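# Load box onto utility cart and park it in bay

## Task

Get the cardboard box completely inside the top tray of the utility cart, and leave the cart in the yellow bay with each of its four wheels inside the taped outline and none resting on the tape. The robot must not tip over or finish leaning, or the task fails. The result only counts if it stays in place without the robot holding anything.

## Robot and tools

ROBOT. A two-wheeled base that drives straight or turns in place; it cannot move sideways. A lifting column (column_m, 0 to 0.8 m) carries a head with two cameras and two six-joint arms, each ending in a parallel gripper. Shoulder height S = 0.90 m + column_m. Folded, the robot is 0.73 m long and 0.62 m wide, and its front sits 0.40 m ahead of the column. Each arm's shoulder is about 0.23 m to the side of the column.

FRAMES. Base frame: origin on the floor under the column, midway between the drive wheels; x forward, y left, z up. left_hand and right_hand are reported in this frame. Each is the point where that hand's fingers meet, and the tips reach 8 mm past it. The hand's z axis runs along the fingers and its y axis across the opening. Odometry is the base frame as it was at the scene's start. Heading is positive to the left, from -3.142 to 3.142. Odometry counts wheel turns only, so slipping looks like travel.

execute_actions. Argument "actions": a list with one action, or empty to only read state and images. An action may contain:
- "base": exactly one of {"translate_m": d}, a relative straight drive in metres from where the base last reported itself, forward positive, -3 to 3; or {"rotate_rad": d}, a relative turn in place in radians, left (counter-clockwise from above) positive, -3.2 to 3.2.
- "joints": a dict of absolute targets by name, one number each. column_m 0 to 0.8 m; head_tilt_rad -0.61 to 1.308 (0 is roughly level, positive looks down); for each arm (prefix left_ or right_): joint1_rad -2.879 to 2.879, joint2_rad 0 to 3.141, joint3_rad 0 to 3.019, joint4_rad -1.692 to 1.57, joint5_rad -1.57 to 1.57 (positive swings the hand to the robot's right), joint6_rad -2.094 to 2.094 (hand roll, positive clockwise seen from behind), gripper_m 0 (closed) to 0.093 m fingertip gap. Joints you leave out keep their old targets.
- "speeds": optional caps for this action only: translate_m 0.05 to 0.8 m/s, rotate_rad 0.1 to 1 rad/s (defaults are the maxima). Speeds do not slow the arms.
All motions in an action start together. A base move needing over 8.667 s is refused; no action runs past 15 s. Any unknown key or out-of-range number rejects the whole call. "cameras": optional list from cam_head_left, cam_head_right, cam_left_wrist, cam_right_wrist, nav_camera, or all; [] gives none, omitted or null gives all.

wait: "seconds" 0 to 10; nothing new is commanded. zoom_image: "camera" plus "region" [x0, y0, x1, y1] in pixels of that camera's latest image, origin top-left, at most 504 x 504. read_manual: optional "section", only "licences". finished_scene: "scene" number; it ends the scene for good and reports success, so only call it once the box and cart are settled.

ARM GEOMETRY. With left_joint1_rad -1.57 or right_joint1_rad 1.57 and joints 5 and 6 at 0, the arm swings in a vertical plane pointing forward. Let a = j2 - 0.35, b = 1.05 + j2 - j3, c = b - j4 (c = 1.57 means fingers straight down). Hand point: ahead = 0.12 + 0.39 sin a + 0.38 cos b + 0.25 cos c; height = S + 0.39 cos a - 0.38 sin b - 0.25 sin c. Example: j2, j3, j4 = 0.93, 0.78, 0.14 gives 0.60 m ahead, 0.25 m below S. Real hands sit up to about 5 cm lower and nearer (about 12 cm under heavy load); trust the reported hand positions. Reach is about 1 m from the shoulder. To get near the floor, extend the arm 0.45 to 0.5 m ahead with fingers down at column_m 0.3, then lower the column. Below 0.4 m height the base housing blocks hands closer than 0.45 m ahead; avoid arm motion with column_m under 0.3. Fingers down, each arm holds about 3.2 kg at 0.4 m ahead, 2 kg out to 0.6 m, 1 kg out to 0.8 m. Small moves (under ~0.03 rad, 0.08 for joints 2 and 3) may not happen; approach contacts in ~0.05 rad steps from your last target.

GRIPPER. Fingers are 7 cm long; the body behind is 10 x 7 cm. To grasp, command an opening smaller than the object; "off_target" is then expected. An opening staying 0.002 m or more above target means something is held.

RESULTS. base_status and joint_status report per motion: "done" (base: wheels turned as commanded, even if slipping), "off_target", "contact_stop" (base stalled or column met something; it then holds where it stopped), "time_out", "not_followed" (a self-collision check withheld arm targets; back the moved joints off by 0.05 rad or more, or move the other arm away). on_its_own lists uncommanded behaviour; "held at" is a held target. If turned_by_wheels and turned_by_imu disagree by over ~4% and 0.05 rad, the base hit or slipped and heading is off. base_tilt gives forward and right lean in degrees (~1 degree bias). motor_effort shows wheel motor load in percent (peak in brackets). wheel_motors_off = 1 means the wheels are cut after about 3 s of hard pushing, for 2 s. Joint torques and motor temperatures per arm joint are also listed; MOTOR HOT warns at 85 °C, and at 100 °C the arm drops what it holds. If a stop is reported, later motion calls in the same reply are skipped.

CAUTIONS. After a base stall, reverse 0.05 m before turning or retrying. Tables between 0.30 m high and 0.26 m below S can slide over the housing and hit the column. A column lowering onto something stops and will not descend again until raised 0.2 m. A blocked arm keeps pushing and heats up; relieve it by sending its reported joint positions back as targets. Never let the arms strike or press on each other. Avoid dropping, slamming, or shoving objects hard, and keep the robot upright.

CAMERAS. Head cameras look forward and down by about head_tilt_rad; wrist cameras look along the fingers, angled 0.62 rad toward the hand's +x; nav_camera sits 0.23 m up at the base front, looking ahead.

Each tool is called after "Call:" as a command line: name --argument value for each argument, lists and objects as JSON in quotes; but a table of rows of numbers goes row by row, as --pt "numbers of a row", without its own name.

## Session

I'll start by looking at the scene.

Call:
execute_actions --actions '[]'

Scene clock: 0.00 s.
Joint torques (N m, as the arm reports them, + toward a larger angle): no reading
Motor temperatures (°C, as the motors report them): left_arm=[27 29 29 27 26 28] | right_arm=[30 27 27 28 26 28]
base_odometry: x=+0.000 y=+0.000 heading=+0.000 (m, m, rad; odometry frame)
turned_by_wheels: +0.000 (rad since the last result)
turned_by_imu: +0.000 (rad since the last result)
base_tilt: forward=+0.0 right=+0.3 (deg)
base_status: not commanded
joint_positions: column_m=+0.554 head_tilt_rad=+0.859 left_joint1_rad=-1.581 left_joint2_rad=+0.850 left_joint3_rad=+0.427 left_joint4_rad=-0.931 left_joint5_rad=+0.015 left_joint6_rad=-0.057 left_gripper_m=+0.094 right_joint1_rad=+1.570 right_joint2_rad=+0.899 right_joint3_rad=+0.386 right_joint4_rad=-0.981 right_joint5_rad=-0.014 right_joint6_rad=-0.001 right_gripper_m=+0.094
joint_status: not commanded
wheel_motors_off: 0
motor_effort: left_wheel=+3 right_wheel=+6 (%)
left_hand: x=+0.1663 y=+0.2196 z=+1.2477 quat_wxyz=(+0.404, +0.025, -0.915, -0.002) (m; base frame)
right_hand: x=+0.1273 y=-0.2233 z=+1.2631 quat_wxyz=(+0.466, -0.003, -0.885, -0.006) (m; base frame)
pictures: cam_head_left, cam_head_right, cam_left_wrist, cam_right_wrist, nav_camera
Images, in order (width x height): cam_head_left 672x504, cam_head_right 672x504, cam_left_wrist 504x504, cam_right_wrist 504x504, nav_camera 672x504.

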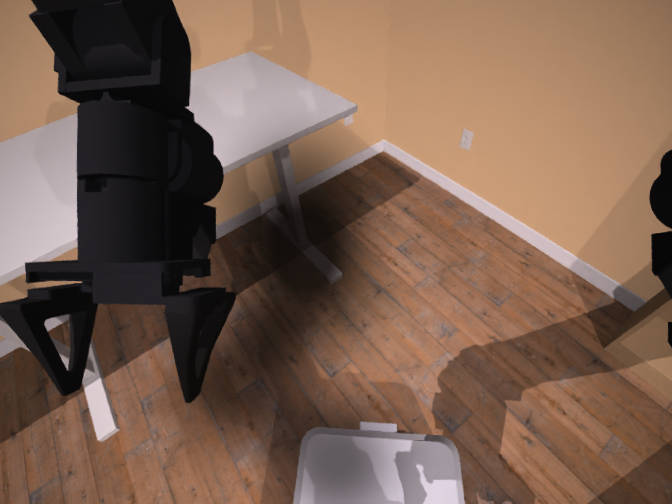

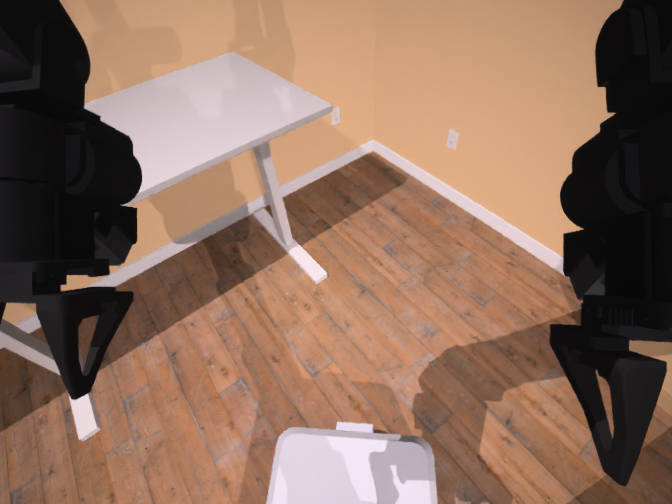

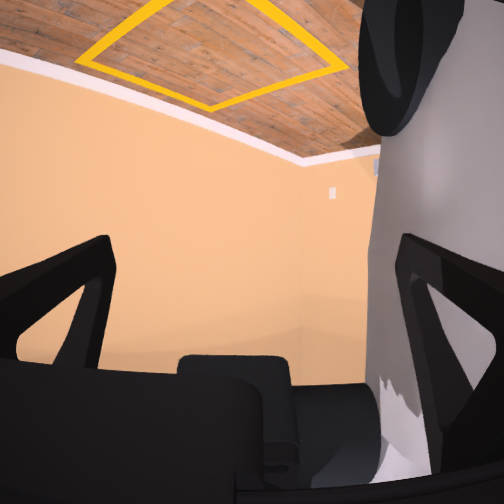

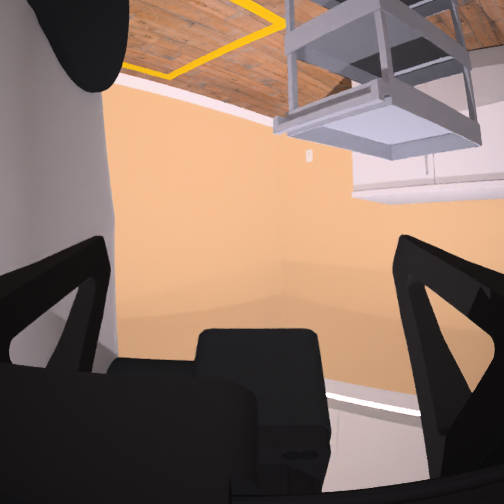

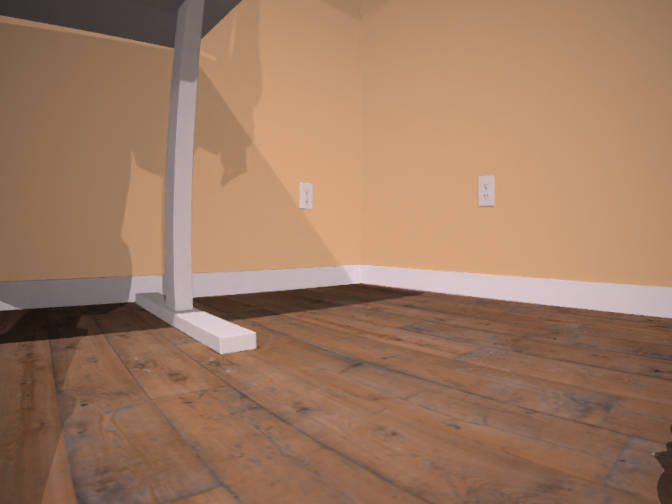

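Call:
execute_actions --actions '[{"base": {"rotate_rad": -1.3}, "joints": {"head_tilt_rad": 0.6}}]' --cameras '["cam_head_left", "cam_head_right", "cam_left_wrist", "cam_right_wrist"]'

Scene clock: 9.97 s.
Joint torques (N m, as the arm reports them, + toward a larger angle): left_arm=[ -1.73 -10.24  -0.21  -1.97  -0.02  -0.03] | right_arm=[ 1.05 -7.61 -1.48 -1.54 -0.03  0.  ]
Motor temperatures (°C, as the motors report them): left_arm=[27 30 29 28 26 28] | right_arm=[30 27 27 28 26 28]
base_odometry: x=+0.000 y=+0.000 heading=-1.300 (m, m, rad; odometry frame)
turned_by_wheels: -1.300 (rad since the last result)
turned_by_imu: -1.283 (rad since the last result)
base_tilt: forward=+0.2 right=+0.2 (deg)
base_status: done
joint_positions: column_m=+0.554 head_tilt_rad=+0.617 left_joint1_rad=-1.581 left_joint2_rad=+0.850 left_joint3_rad=+0.427 left_joint4_rad=-0.931 left_joint5_rad=+0.015 left_joint6_rad=-0.057 left_gripper_m=+0.095 right_joint1_rad=+1.570 right_joint2_rad=+0.899 right_joint3_rad=+0.386 right_joint4_rad=-0.981 right_joint5_rad=-0.014 right_joint6_rad=-0.001 right_gripper_m=+0.094
joint_status: all done
wheel_motors_off: 0
motor_effort: left_wheel=+0(33) right_wheel=-3(29) (%)
left_hand: x=+0.1663 y=+0.2196 z=+1.2477 quat_wxyz=(+0.404, +0.025, -0.915, -0.002) (m; base frame)
right_hand: x=+0.1273 y=-0.2233 z=+1.2631 quat_wxyz=(+0.466, -0.003, -0.885, -0.006) (m; base frame)
pictures: cam_head_left, cam_head_right, cam_left_wrist, cam_right_wrist
camera_calibration (this result's frames):
cam_head_left: T_world_to_cam=[[0.0932764, -0.994684, -0.0436286, 0.097118], [-0.587489, -0.0196078, -0.808994, 1.27766], [0.803838, 0.101091, -0.586195, 0.785286], [0, 0, 0, 1]] pos_world=[0.110312, 0.0422683, 1.49819]
cam_head_right: T_world_to_cam=[[0.0944871, -0.99454, -0.0443047, 0.017304], [-0.577024, -0.0184465, -0.816519, 1.28268], [0.811243, 0.102715, -0.575616, 0.761933], [0, 0, 0, 1]] pos_world=[0.120388, -0.0373919, 1.48668]
Images, in order (width x height): cam_head_left 672x504, cam_head_right 672x504, cam_left_wrist 504x504, cam_right_wrist 504x504.

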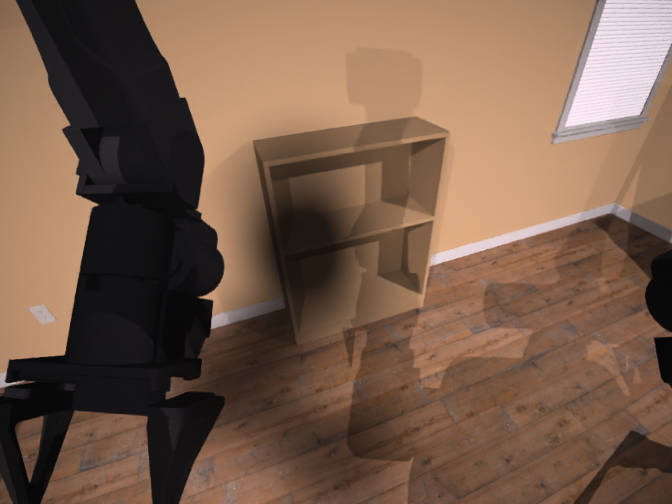

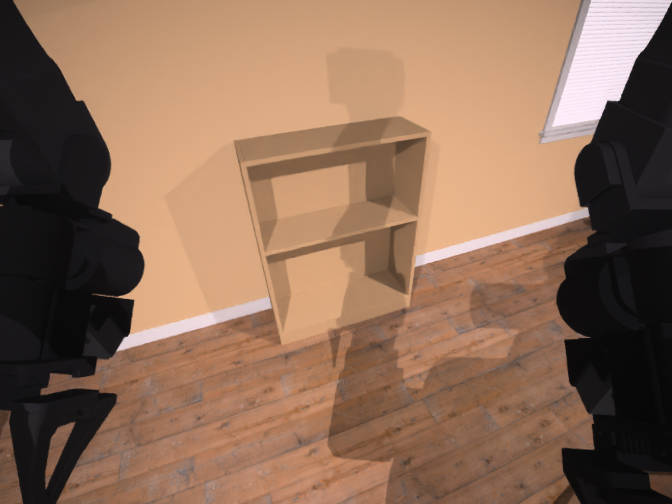

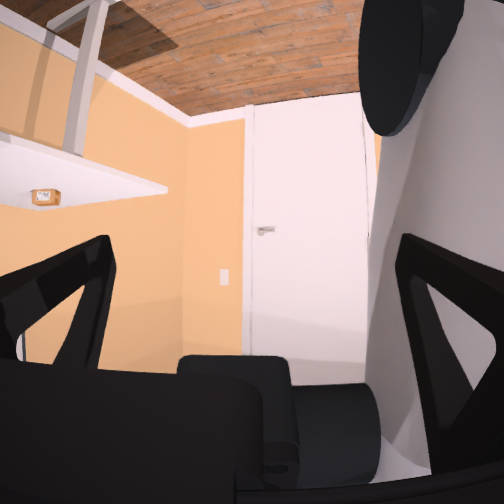

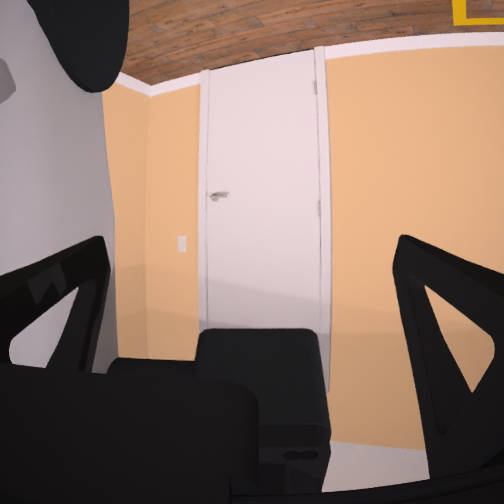

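Call:
zoom_image --camera "cam_left_wrist" --region '[0, 130, 180, 250]'

Call:
execute_actions --actions '[{"base": {"rotate_rad": -1.6}, "joints": {"head_tilt_rad": 0.6}}]' --cameras '["cam_head_left", "cam_head_right", "nav_camera"]'

Region (0, 130, 180, 250) of cam_left_wrist's 504x504 image, scaled by 2.800, with more detail than that image has.

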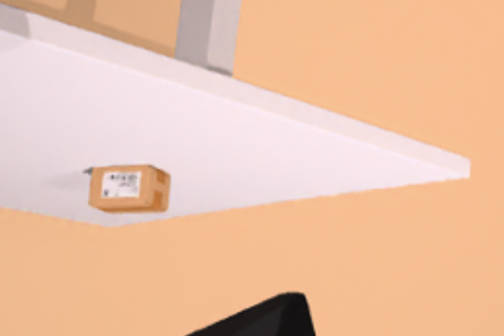

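Scene clock: 19.00 s.
Joint torques (N m, as the arm reports them, + toward a larger angle): left_arm=[-1.58 -9.97 -0.17 -1.9  -0.01 -0.03] | right_arm=[ 0.99 -7.66 -1.39 -1.63 -0.03  0.  ]
Motor temperatures (°C, as the motors report them): left_arm=[27 30 29 28 26 28] | right_arm=[30 28 27 28 26 28]
base_odometry: x=+0.000 y=+0.000 heading=-2.899 (m, m, rad; odometry frame)
turned_by_wheels: -1.600 (rad since the last result)
turned_by_imu: -1.583 (rad since the last result)
base_tilt: forward=+0.1 right=+0.3 (deg)
base_status: done
joint_positions: column_m=+0.554 head_tilt_rad=+0.617 left_joint1_rad=-1.581 left_joint2_rad=+0.850 left_joint3_rad=+0.427 left_joint4_rad=-0.931 left_joint5_rad=+0.015 left_joint6_rad=-0.057 left_gripper_m=+0.095 right_joint1_rad=+1.570 right_joint2_rad=+0.899 right_joint3_rad=+0.386 right_joint4_rad=-0.981 right_joint5_rad=-0.014 right_joint6_rad=-0.001 right_gripper_m=+0.094
joint_status: all done
wheel_motors_off: 0
motor_effort: left_wheel=+0(24) right_wheel=+0(24) (%)
left_hand: x=+0.1663 y=+0.2196 z=+1.2477 quat_wxyz=(+0.404, +0.025, -0.915, -0.002) (m; base frame)
right_hand: x=+0.1273 y=-0.2233 z=+1.2631 quat_wxyz=(+0.466, -0.003, -0.885, -0.006) (m; base frame)
pictures: cam_head_left, cam_head_right, nav_camera
camera_calibration (this result's frames):
cam_head_left: T_world_to_cam=[[0.0932766, -0.994684, -0.0436281, 0.0971172], [-0.587485, -0.0196078, -0.808997, 1.27767], [0.803841, 0.101091, -0.586191, 0.785279], [0, 0, 0, 1]] pos_world=[0.110313, 0.0422683, 1.49819]
cam_head_right: T_world_to_cam=[[0.0944873, -0.99454, -0.0443042, 0.0173032], [-0.57702, -0.0184465, -0.816522, 1.28268], [0.811246, 0.102715, -0.575612, 0.761926], [0, 0, 0, 1]] pos_world=[0.120388, -0.0373919, 1.48668]
Images, in order (width x height): cam_head_left 672x504, cam_head_right 672x504, nav_camera 672x504.

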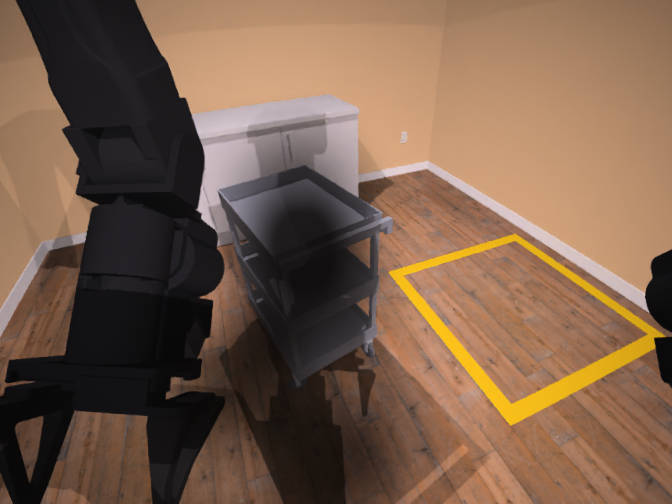

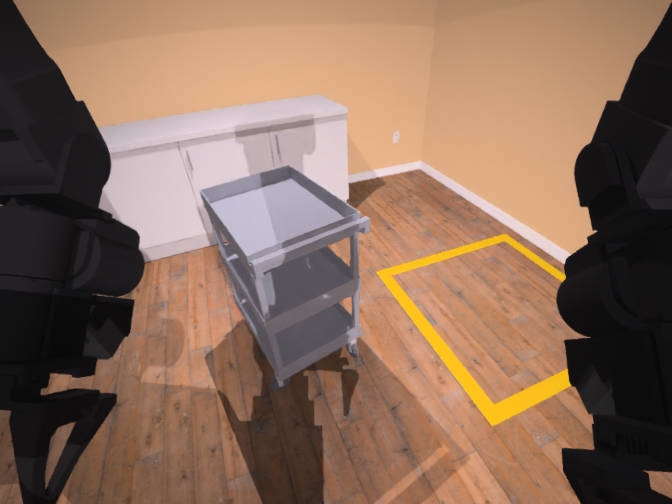

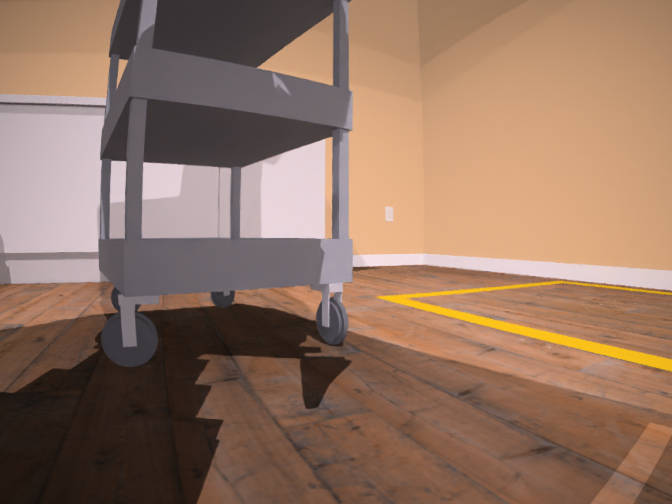

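Call:
zoom_image --camera "cam_head_right" --region '[180, 150, 400, 410]'

Call:
zoom_image --camera "nav_camera" --region '[80, 230, 380, 400]'

Call:
zoom_image --camera "cam_head_left" --region '[370, 210, 672, 440]'

Region (180, 150, 400, 410) of cam_head_right's 672x504 image, scaled by 1.938, with more detail than that image has; it fills the left 426 columns of this view, and the rest is white.

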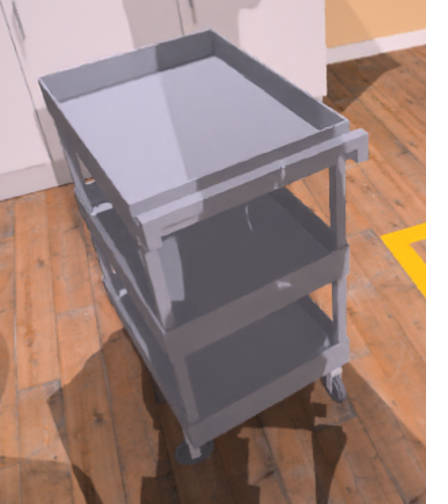

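Region (80, 230, 380, 400) of nav_camera's 672x504 image, scaled by 1.680, with more detail than that image has; it fills the top 286 rows of this view, and the rest is white.

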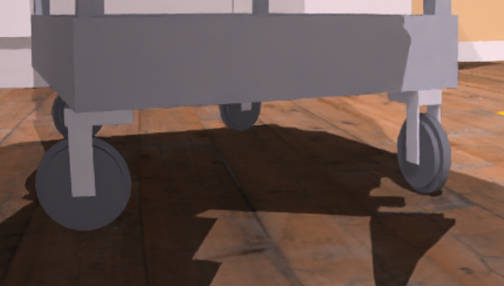

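Region (370, 210, 672, 440) of cam_head_left's 672x504 image, scaled by 1.669, with more detail than that image has; it fills the top 384 rows of this view, and the rest is white.

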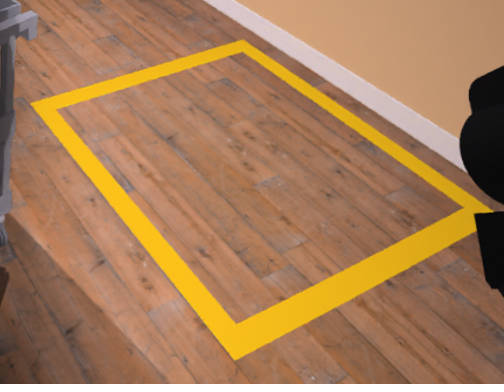

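Call:
execute_actions --actions '[{"base": {"rotate_rad": -2.1}, "joints": {"head_tilt_rad": 0.5, "column_m": 0.65}}]' --cameras '["cam_head_left", "cam_head_right", "nav_camera"]'

Scene clock: 142.40 s.
Joint torques (N m, as the arm reports them, + toward a larger angle): left_arm=[ -1.72 -10.24  -0.16  -1.99  -0.01  -0.03] | right_arm=[ 0.99 -7.82 -1.47 -1.57 -0.03  0.  ]
Motor temperatures (°C, as the motors report them): left_arm=[27 30 29 28 26 28] | right_arm=[30 28 27 29 26 28]
base_odometry: x=+0.000 y=+0.000 heading=+1.284 (m, m, rad; odometry frame)
turned_by_wheels: -2.100 (rad since the last result)
turned_by_imu: -2.078 (rad since the last result)
base_tilt: forward=-0.1 right=+0.2 (deg)
base_status: done
joint_positions: column_m=+0.650 head_tilt_rad=+0.518 left_joint1_rad=-1.581 left_joint2_rad=+0.850 left_joint3_rad=+0.427 left_joint4_rad=-0.931 left_joint5_rad=+0.015 left_joint6_rad=-0.057 left_gripper_m=+0.095 right_joint1_rad=+1.570 right_joint2_rad=+0.899 right_joint3_rad=+0.386 right_joint4_rad=-0.981 right_joint5_rad=-0.014 right_joint6_rad=-0.001 right_gripper_m=+0.094
joint_status: all done
wheel_motors_off: 0
motor_effort: left_wheel=+1(23) right_wheel=-1(21) (%)
left_hand: x=+0.1663 y=+0.2196 z=+1.3434 quat_wxyz=(+0.404, +0.025, -0.915, -0.002) (m; base frame)
right_hand: x=+0.1273 y=-0.2233 z=+1.3588 quat_wxyz=(+0.466, -0.003, -0.885, -0.006) (m; base frame)
pictures: cam_head_left, cam_head_right, nav_camera
camera_calibration (this result's frames):
cam_head_left: T_world_to_cam=[[0.0971565, -0.994684, -0.0341255, 0.0855526], [-0.504029, -0.0196078, -0.863464, 1.44001], [0.858205, 0.101091, -0.503255, 0.702978], [0, 0, 0, 1]] pos_world=[0.114197, 0.0422683, 1.60009]
cam_head_right: T_world_to_cam=[[0.0984285, -0.99454, -0.0346777, 0.00559759], [-0.492867, -0.0184465, -0.869909, 1.44394], [0.864519, 0.102715, -0.491991, 0.677547], [0, 0, 0, 1]] pos_world=[0.125368, -0.0373919, 1.58964]
Images, in order (width x height): cam_head_left 672x504, cam_head_right 672x504, nav_camera 672x504.

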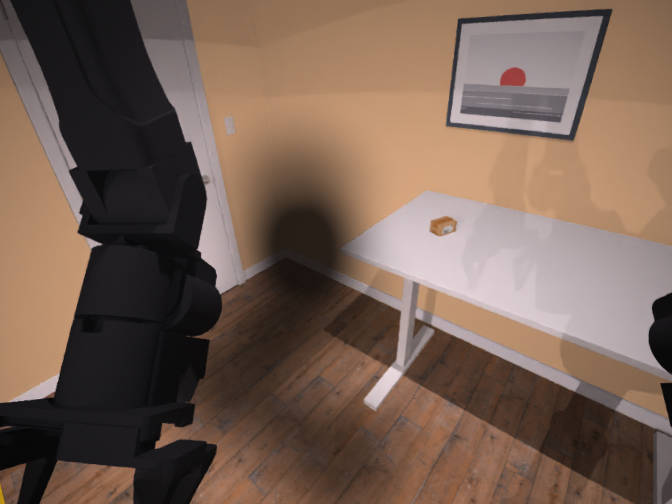

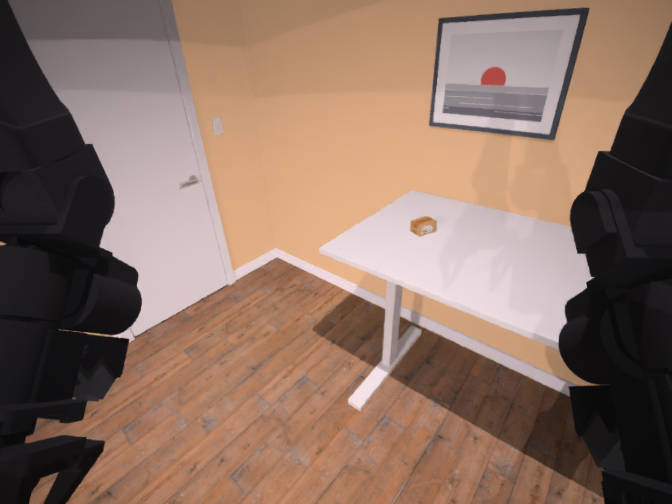

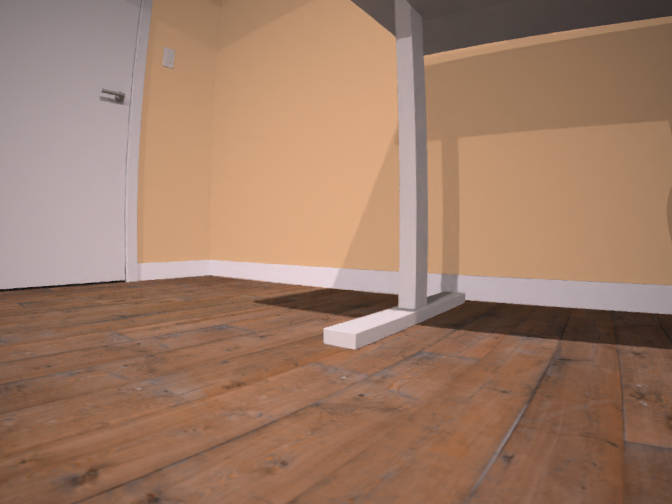

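Call:
zoom_image --camera "cam_head_right" --region '[390, 200, 460, 250]'

Call:
zoom_image --camera "cam_head_left" --region '[410, 200, 480, 250]'

Call:
zoom_image --camera "cam_head_right" --region '[300, 170, 580, 420]'

Region (390, 200, 460, 250) of cam_head_right's 672x504 image, scaled by 7.200, with more detail than that image has; it fills the top 360 rows of this view, and the rest is white.

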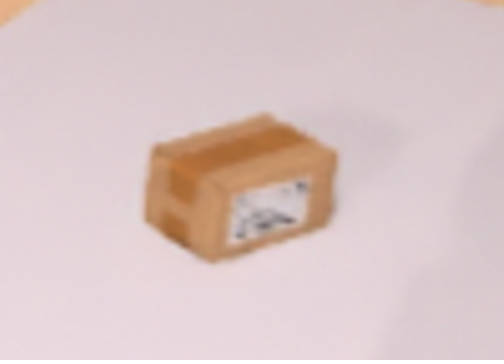

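Region (410, 200, 480, 250) of cam_head_left's 672x504 image, scaled by 7.200, with more detail than that image has; it fills the top 360 rows of this view, and the rest is white.

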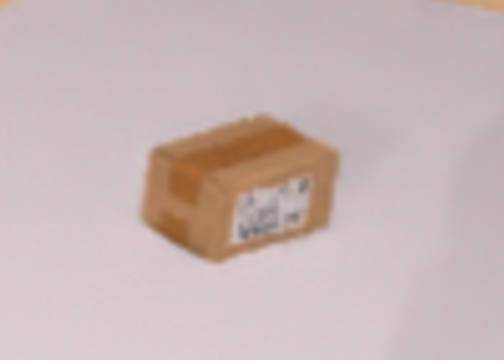

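Region (300, 170, 580, 420) of cam_head_right's 672x504 image, scaled by 1.800, with more detail than that image has; it fills the top 450 rows of this view, and the rest is white.

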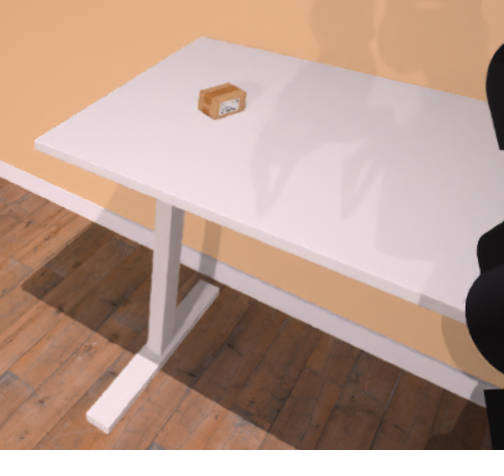

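Call:
execute_actions --actions '[{"base": {"translate_m": 0.72}, "joints": {"head_tilt_rad": 0.85, "right_joint1_rad": 1.57, "right_joint2_rad": 1.52, "right_joint3_rad": 1.69, "right_joint4_rad": -0.68, "right_joint5_rad": 0, "right_joint6_rad": 1.0}}]' --cameras '["cam_head_left", "cam_head_right", "cam_right_wrist", "nav_camera"]'

Scene clock: 265.30 s.
Joint torques (N m, as the arm reports them, + toward a larger angle): left_arm=[ -1.5  -10.1   -0.3   -1.93  -0.01  -0.03] | right_arm=[  0.42 -24.16   7.04   0.26   0.1    0.08]
Motor temperatures (°C, as the motors report them): left_arm=[27 31 29 28 26 28] | right_arm=[30 29 28 29 26 28]
base_odometry: x=+0.204 y=+0.691 heading=+1.284 (m, m, rad; odometry frame)
turned_by_wheels: +0.000 (rad since the last result)
turned_by_imu: +0.001 (rad since the last result)
base_tilt: forward=+0.1 right=+0.3 (deg)
base_status: done
joint_positions: column_m=+0.650 head_tilt_rad=+0.852 left_joint1_rad=-1.581 left_joint2_rad=+0.850 left_joint3_rad=+0.429 left_joint4_rad=-0.931 left_joint5_rad=+0.015 left_joint6_rad=-0.057 left_gripper_m=+0.095 right_joint1_rad=+1.570 right_joint2_rad=+1.511 right_joint3_rad=+1.681 right_joint4_rad=-0.680 right_joint5_rad=-0.002 right_joint6_rad=+0.993 right_gripper_m=+0.094
joint_status: all done
wheel_motors_off: 0
motor_effort: left_wheel=+1(45) right_wheel=+1(52) (%)
left_hand: x=+0.1674 y=+0.2196 z=+1.3431 quat_wxyz=(+0.403, +0.025, -0.915, -0.002) (m; base frame)
right_hand: x=+0.7249 y=-0.2258 z=+1.1647 quat_wxyz=(-0.006, -0.477, -0.879, -0.004) (m; base frame)
pictures: cam_head_left, cam_head_right, cam_right_wrist, nav_camera
camera_calibration (this result's frames):
cam_head_left: T_world_to_cam=[[0.0806028, -0.994684, -0.0640868, 0.135394], [-0.759215, -0.0196078, -0.650544, 1.10445], [0.645829, 0.101091, -0.75676, 1.12831], [0, 0, 0, 1]] pos_world=[0.098911, 0.0422683, 1.58103]
cam_head_right: T_world_to_cam=[[0.0816235, -0.99454, -0.0650255, 0.056084], [-0.750782, -0.0184465, -0.660292, 1.11393], [0.655487, 0.102715, -0.748189, 1.10711], [0, 0, 0, 1]] pos_world=[0.106039, -0.0373919, 1.56749]
cam_right_wrist: T_world_to_cam=[[-0.840703, -0.541487, -0.00318559, 0.486998], [-0.446688, 0.690171, 0.569327, -0.180737], [-0.306085, 0.480058, -0.822105, 1.40946], [0, 0, 0, 1]] pos_world=[0.760101, -0.288179, 1.26317]
Images, in order (width x height): cam_head_left 672x504, cam_head_right 672x504, cam_right_wrist 504x504, nav_camera 672x504.

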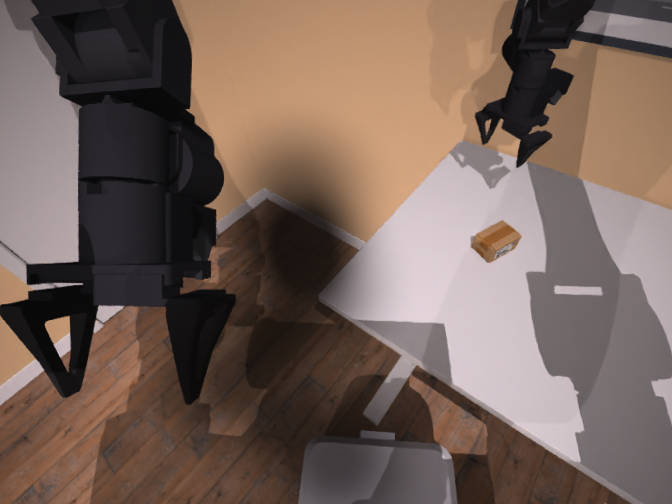

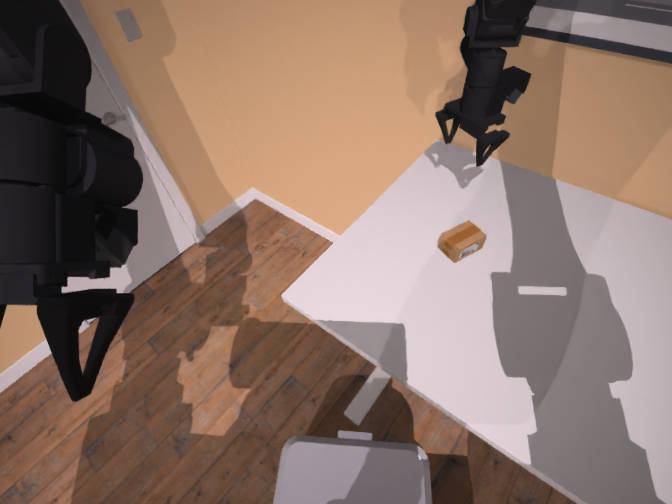

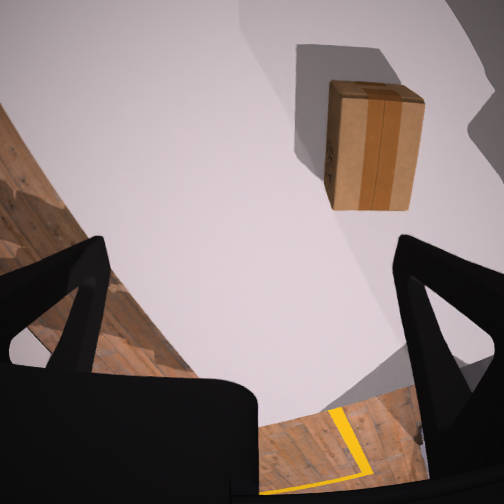

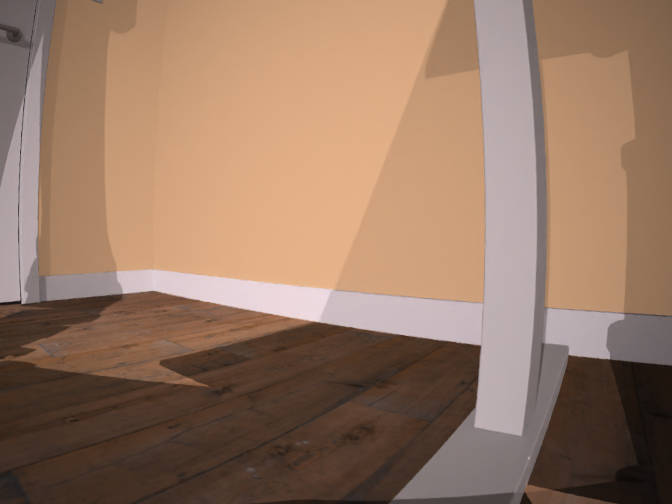

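Call:
zoom_image --camera "cam_head_right" --region '[410, 90, 550, 280]'

Call:
zoom_image --camera "cam_right_wrist" --region '[280, 40, 460, 240]'

Region (410, 90, 550, 280) of cam_head_right's 672x504 image, scaled by 2.653, with more detail than that image has; it fills the left 371 columns of this view, and the rest is white.

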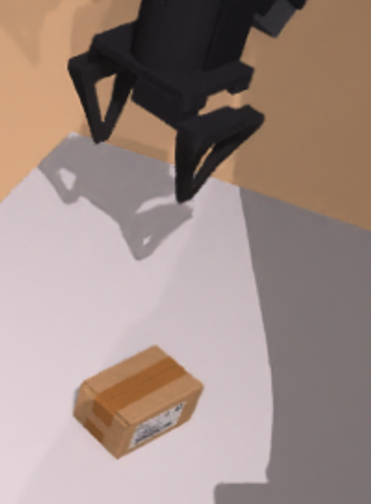

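Region (280, 40, 460, 240) of cam_right_wrist's 504x504 image, scaled by 2.520, with more detail than that image has; it fills the left 454 columns of this view, and the rest is white.

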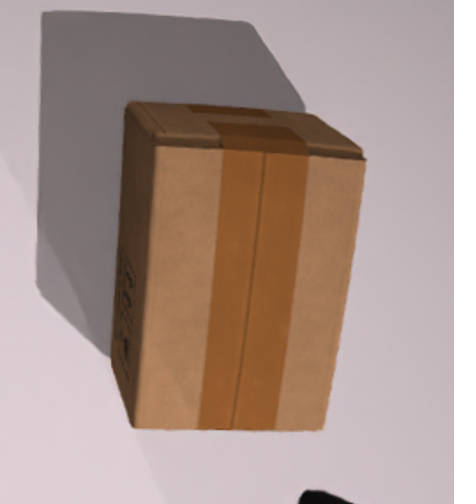

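Call:
execute_actions --actions '[{"joints": {"column_m": 0.56, "right_joint1_rad": 1.53, "right_joint2_rad": 1.41, "right_joint3_rad": 1.355, "right_joint4_rad": -0.469, "right_joint5_rad": 0, "right_joint6_rad": 0.96}}]' --cameras '["cam_head_right", "cam_right_wrist"]'

Scene clock: 343.97 s.
Joint torques (N m, as the arm reports them, + toward a larger angle): left_arm=[ -1.52 -10.05  -0.26  -1.92  -0.01  -0.04] | right_arm=[ -0.16 -22.27   4.92   0.3    0.1   -0.03]
Motor temperatures (°C, as the motors report them): left_arm=[27 31 29 28 26 28] | right_arm=[30 32 30 28 26 28]
base_odometry: x=+0.204 y=+0.691 heading=+1.284 (m, m, rad; odometry frame)
turned_by_wheels: +0.000 (rad since the last result)
turned_by_imu: +0.001 (rad since the last result)
base_tilt: forward=+0.0 right=+0.2 (deg)
base_status: not commanded
joint_positions: column_m=+0.560 head_tilt_rad=+0.852 left_joint1_rad=-1.581 left_joint2_rad=+0.850 left_joint3_rad=+0.429 left_joint4_rad=-0.931 left_joint5_rad=+0.015 left_joint6_rad=-0.057 left_gripper_m=+0.095 right_joint1_rad=+1.536 right_joint2_rad=+1.417 right_joint3_rad=+1.348 right_joint4_rad=-0.473 right_joint5_rad=-0.001 right_joint6_rad=+0.963 right_gripper_m=+0.094
joint_status: all done
wheel_motors_off: 0
motor_effort: left_wheel=+0(1) right_wheel=-3(2) (%)
left_hand: x=+0.1674 y=+0.2196 z=+1.2532 quat_wxyz=(+0.403, +0.025, -0.915, -0.002) (m; base frame)
right_hand: x=+0.6246 y=-0.2467 z=+1.0581 quat_wxyz=(+0.001, -0.471, -0.882, +0.017) (m; base frame)
pictures: cam_head_right, cam_right_wrist
camera_calibration (this result's frames):
cam_head_right: T_world_to_cam=[[0.0816236, -0.99454, -0.0650255, 0.0502404], [-0.750782, -0.0184465, -0.660292, 1.05459], [0.655487, 0.102715, -0.748189, 1.03988], [0, 0, 0, 1]] pos_world=[0.106039, -0.0373919, 1.47763]
cam_right_wrist: T_world_to_cam=[[-0.833296, -0.551409, 0.0395686, 0.338686], [-0.437209, 0.701135, 0.563257, -0.147219], [-0.338328, 0.45206, -0.825334, 1.31784], [0, 0, 0, 1]] pos_world=[0.663722, -0.305768, 1.15718]
Images, in order (width x height): cam_head_right 672x504, cam_right_wrist 504x504.

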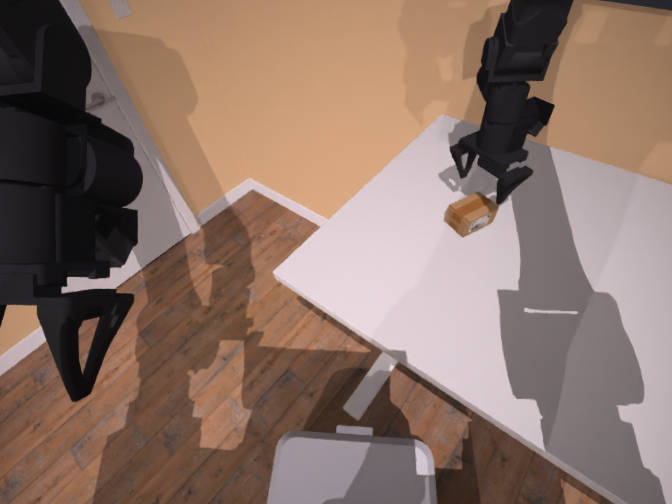

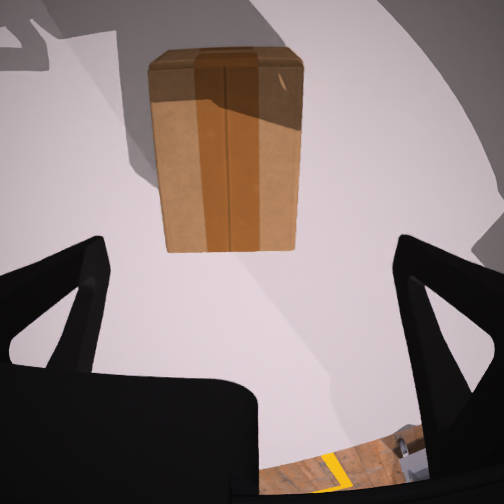

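Call:
execute_actions --actions '[{"joints": {"column_m": 0.47, "right_joint4_rad": -0.43}}]' --cameras '["cam_head_right", "cam_right_wrist"]'

Scene clock: 371.07 s.
Joint torques (N m, as the arm reports them, + toward a larger angle): left_arm=[ -1.52 -10.18  -0.28  -1.94  -0.01  -0.04] | right_arm=[ -0.08 -22.55   5.04   0.49   0.09  -0.03]
Motor temperatures (°C, as the motors report them): left_arm=[27 31 29 28 26 28] | right_arm=[30 33 29 28 26 28]
base_odometry: x=+0.204 y=+0.691 heading=+1.284 (m, m, rad; odometry frame)
turned_by_wheels: +0.000 (rad since the last result)
turned_by_imu: +0.001 (rad since the last result)
base_tilt: forward=+0.0 right=+0.2 (deg)
base_status: not commanded
joint_positions: column_m=+0.470 head_tilt_rad=+0.852 left_joint1_rad=-1.581 left_joint2_rad=+0.850 left_joint3_rad=+0.429 left_joint4_rad=-0.931 left_joint5_rad=+0.015 left_joint6_rad=-0.057 left_gripper_m=+0.095 right_joint1_rad=+1.536 right_joint2_rad=+1.416 right_joint3_rad=+1.348 right_joint4_rad=-0.437 right_joint5_rad=-0.001 right_joint6_rad=+0.963 right_gripper_m=+0.094
joint_status: all done
wheel_motors_off: 0
motor_effort: left_wheel=-1(0) right_wheel=+0(1) (%)
left_hand: x=+0.1674 y=+0.2196 z=+1.1632 quat_wxyz=(+0.403, +0.025, -0.915, -0.002) (m; base frame)
right_hand: x=+0.6338 y=-0.2469 z=+0.9687 quat_wxyz=(-0.015, -0.471, -0.882, +0.008) (m; base frame)
pictures: cam_head_right, cam_right_wrist
camera_calibration (this result's frames):
cam_head_right: T_world_to_cam=[[0.0816235, -0.99454, -0.0650255, 0.044388], [-0.750782, -0.0184465, -0.660292, 0.995161], [0.655487, 0.102715, -0.748189, 0.972539], [0, 0, 0, 1]] pos_world=[0.106039, -0.0373919, 1.38763]
cam_right_wrist: T_world_to_cam=[[-0.833585, -0.552316, 0.00909626, 0.379354], [-0.458503, 0.700993, 0.546245, -0.0627523], [-0.308076, 0.451171, -0.837576, 1.2397], [0, 0, 0, 1]] pos_world=[0.669375, -0.305806, 1.06917]
Images, in order (width x height): cam_head_right 672x504, cam_right_wrist 504x504.

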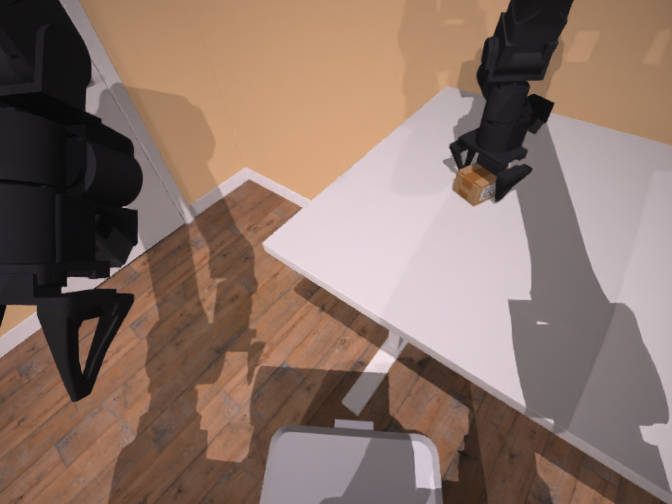

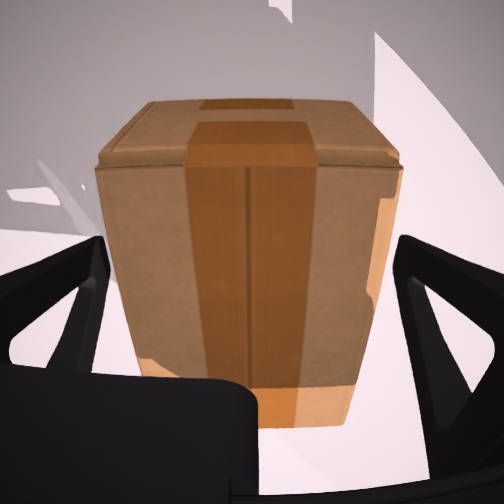

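Box is centred between the fingers. Close the gripper.

Call:
execute_actions --actions '[{"joints": {"right_gripper_m": 0.03}}]' --cameras '["cam_head_right", "cam_right_wrist"]'

Scene clock: 375.13 s.
Joint torques (N m, as the arm reports them, + toward a larger angle): left_arm=[ -1.72 -10.18  -0.31  -1.99  -0.01  -0.04] | right_arm=[ -0.29 -22.62   4.98   0.5    0.09  -0.03]
Motor temperatures (°C, as the motors report them): left_arm=[27 31 29 28 26 28] | right_arm=[30 33 29 28 26 28]
base_odometry: x=+0.204 y=+0.691 heading=+1.284 (m, m, rad; odometry frame)
turned_by_wheels: +0.000 (rad since the last result)
turned_by_imu: +0.001 (rad since the last result)
base_tilt: forward=+0.0 right=+0.3 (deg)
base_status: not commanded
joint_positions: column_m=+0.470 head_tilt_rad=+0.852 left_joint1_rad=-1.581 left_joint2_rad=+0.850 left_joint3_rad=+0.429 left_joint4_rad=-0.931 left_joint5_rad=+0.015 left_joint6_rad=-0.057 left_gripper_m=+0.095 right_joint1_rad=+1.536 right_joint2_rad=+1.416 right_joint3_rad=+1.348 right_joint4_rad=-0.437 right_joint5_rad=-0.001 right_joint6_rad=+0.963 right_gripper_m=+0.059
joint_status: right_gripper_m off_target (ended at +0.059, target +0.030)
wheel_motors_off: 0
motor_effort: left_wheel=+0(0) right_wheel=+0(1) (%)
left_hand: x=+0.1674 y=+0.2196 z=+1.1632 quat_wxyz=(+0.403, +0.025, -0.915, -0.002) (m; base frame)
right_hand: x=+0.6338 y=-0.2470 z=+0.9687 quat_wxyz=(-0.015, -0.470, -0.882, +0.009) (m; base frame)
pictures: cam_head_right, cam_right_wrist
camera_calibration (this result's frames):
cam_head_right: T_world_to_cam=[[0.0816235, -0.99454, -0.0650255, 0.0443881], [-0.750783, -0.0184465, -0.660292, 0.995161], [0.655487, 0.102715, -0.748189, 0.97254], [0, 0, 0, 1]] pos_world=[0.106039, -0.0373919, 1.38763]
cam_right_wrist: T_world_to_cam=[[-0.833378, -0.552624, 0.00932547, 0.378888], [-0.458755, 0.701034, 0.545981, -0.0622818], [-0.30826, 0.45073, -0.837746, 1.23991], [0, 0, 0, 1]] pos_world=[0.669398, -0.305819, 1.0692]
Images, in order (width x height): cam_head_right 672x504, cam_right_wrist 504x504.

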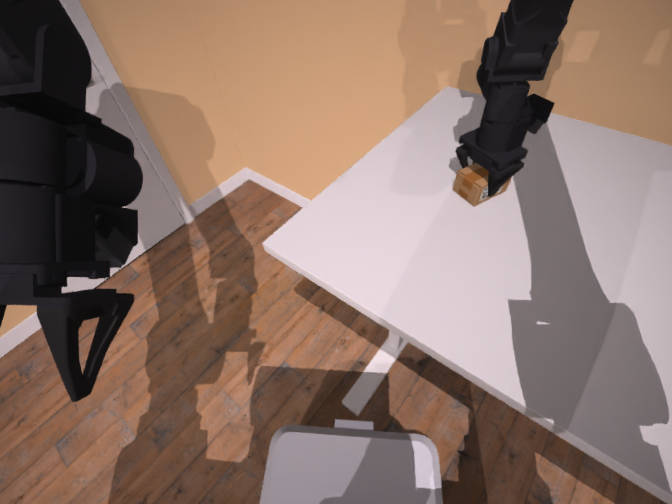

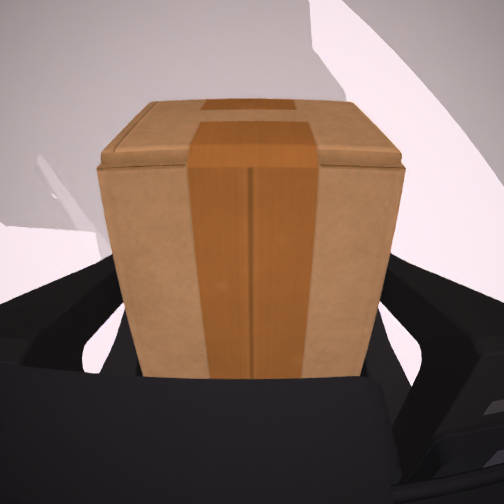

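Call:
execute_actions --actions '[{"base": {"rotate_rad": -0.12}, "speeds": {"rotate_rad": 0.15}, "joints": {"column_m": 0.54}}]' --cameras '["cam_head_right", "cam_left_wrist"]'

Scene clock: 472.27 s.
Joint torques (N m, as the arm reports them, + toward a larger angle): left_arm=[ -1.48 -10.18  -0.46  -1.9   -0.01  -0.04] | right_arm=[ -0.24 -22.05   5.02   0.57   0.08  -0.03]
Motor temperatures (°C, as the motors report them): left_arm=[27 31 29 28 26 28] | right_arm=[30 34 29 28 26 28]
base_odometry: x=+0.204 y=+0.691 heading=+1.165 (m, m, rad; odometry frame)
turned_by_wheels: -0.119 (rad since the last result)
turned_by_imu: -0.114 (rad since the last result)
base_tilt: forward=+0.0 right=+0.2 (deg)
base_status: done
joint_positions: column_m=+0.540 head_tilt_rad=+0.852 left_joint1_rad=-1.581 left_joint2_rad=+0.850 left_joint3_rad=+0.429 left_joint4_rad=-0.931 left_joint5_rad=+0.015 left_joint6_rad=-0.057 left_gripper_m=+0.095 right_joint1_rad=+1.535 right_joint2_rad=+1.416 right_joint3_rad=+1.348 right_joint4_rad=-0.437 right_joint5_rad=-0.001 right_joint6_rad=+0.963 right_gripper_m=+0.059
joint_status: all done
wheel_motors_off: 0
motor_effort: left_wheel=+0(37) right_wheel=-2(44) (%)
left_hand: x=+0.1674 y=+0.2196 z=+1.2331 quat_wxyz=(+0.403, +0.025, -0.915, -0.002) (m; base frame)
right_hand: x=+0.6338 y=-0.2477 z=+1.0386 quat_wxyz=(-0.015, -0.471, -0.882, +0.009) (m; base frame)
pictures: cam_head_right, cam_left_wrist
camera_calibration (this result's frames):
cam_head_right: T_world_to_cam=[[0.0816228, -0.99454, -0.0650264, 0.0489323], [-0.75079, -0.0184465, -0.660283, 1.04128], [0.655478, 0.102715, -0.748196, 1.02482], [0, 0, 0, 1]] pos_world=[0.106038, -0.0373919, 1.45749]
cam_left_wrist: T_world_to_cam=[[0.0319696, -0.999372, -0.0152564, 0.236944], [-0.118491, -0.0189462, 0.992774, -1.19899], [-0.99244, -0.0299309, -0.119023, 0.443293], [0, 0, 0, 1]] pos_world=[0.290296, 0.227347, 1.2467]
Images, in order (width x height): cam_head_right 672x504, cam_left_wrist 504x504.

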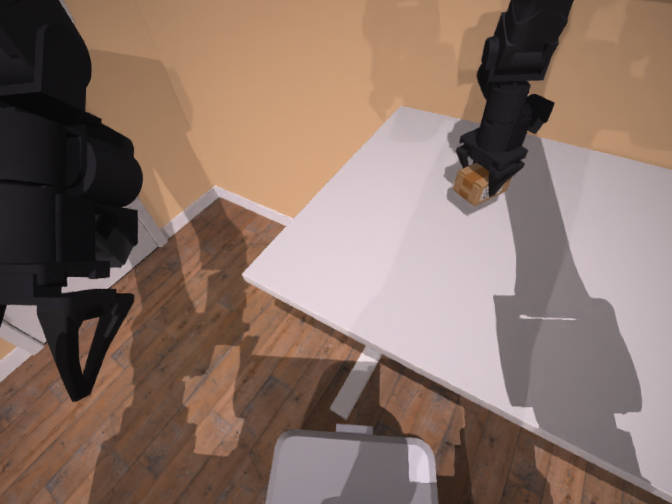

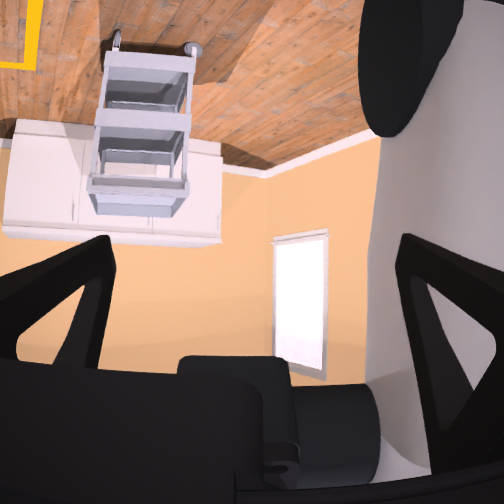

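Call:
execute_actions --actions '[{"base": {"translate_m": -1.96}, "joints": {"left_joint1_rad": -1.67, "left_joint2_rad": 1.32, "left_joint3_rad": 1.09, "left_joint4_rad": -0.28, "left_joint5_rad": 0, "left_joint6_rad": -1.62, "right_joint6_rad": 1.57}}]' --cameras '["cam_head_left"]'

Scene clock: 510.70 s.
Joint torques (N m, as the arm reports them, + toward a larger angle): left_arm=[ -2.71 -19.28   3.7   -0.46  -0.07  -0.15] | right_arm=[ -0.2  -22.57   4.96   0.34   0.1    0.08]
Motor temperatures (°C, as the motors report them): left_arm=[27 31 29 28 26 28] | right_arm=[30 34 29 28 26 28]
base_odometry: x=-0.570 y=-1.110 heading=+1.164 (m, m, rad; odometry frame)
turned_by_wheels: -0.001 (rad since the last result)
turned_by_imu: +0.000 (rad since the last result)
base_tilt: forward=+0.1 right=+0.3 (deg)
base_status: done
joint_positions: column_m=+0.540 head_tilt_rad=+0.852 left_joint1_rad=-1.670 left_joint2_rad=+1.305 left_joint3_rad=+1.086 left_joint4_rad=-0.276 left_joint5_rad=+0.000 left_joint6_rad=-1.609 left_gripper_m=+0.095 right_joint1_rad=+1.535 right_joint2_rad=+1.416 right_joint3_rad=+1.348 right_joint4_rad=-0.435 right_joint5_rad=-0.001 right_joint6_rad=+1.564 right_gripper_m=+0.059
joint_status: all done
wheel_motors_off: 0
motor_effort: left_wheel=-2(56) right_wheel=+3(60) (%)
left_hand: x=+0.5592 y=+0.1676 z=+1.0556 quat_wxyz=(+0.021, +0.703, -0.710, +0.040) (m; base frame)
right_hand: x=+0.6342 y=-0.2477 z=+1.0386 quat_wxyz=(-0.018, -0.711, -0.703, +0.004) (m; base frame)
pictures: cam_head_left
camera_calibration (this result's frames):
cam_head_left: T_world_to_cam=[[0.0805896, -0.994684, -0.0641034, 0.12837], [-0.759349, -0.0196078, -0.650388, 1.03266], [0.645673, 0.101091, -0.756893, 1.04527], [0, 0, 0, 1]] pos_world=[0.0988997, 0.0422683, 1.47101]
Images, in order (width x height): cam_head_left 672x504.

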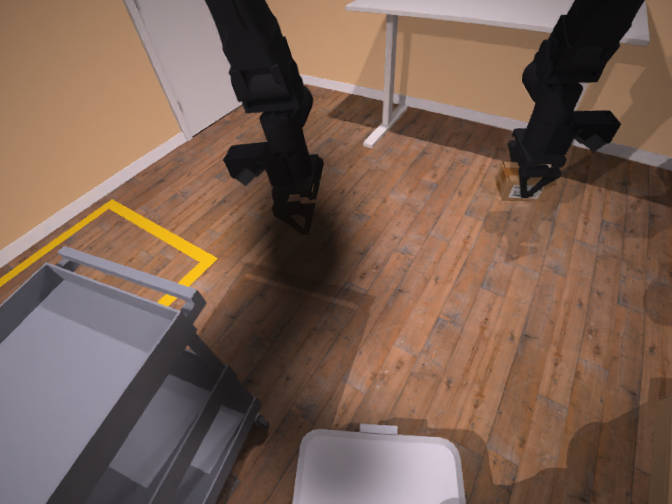

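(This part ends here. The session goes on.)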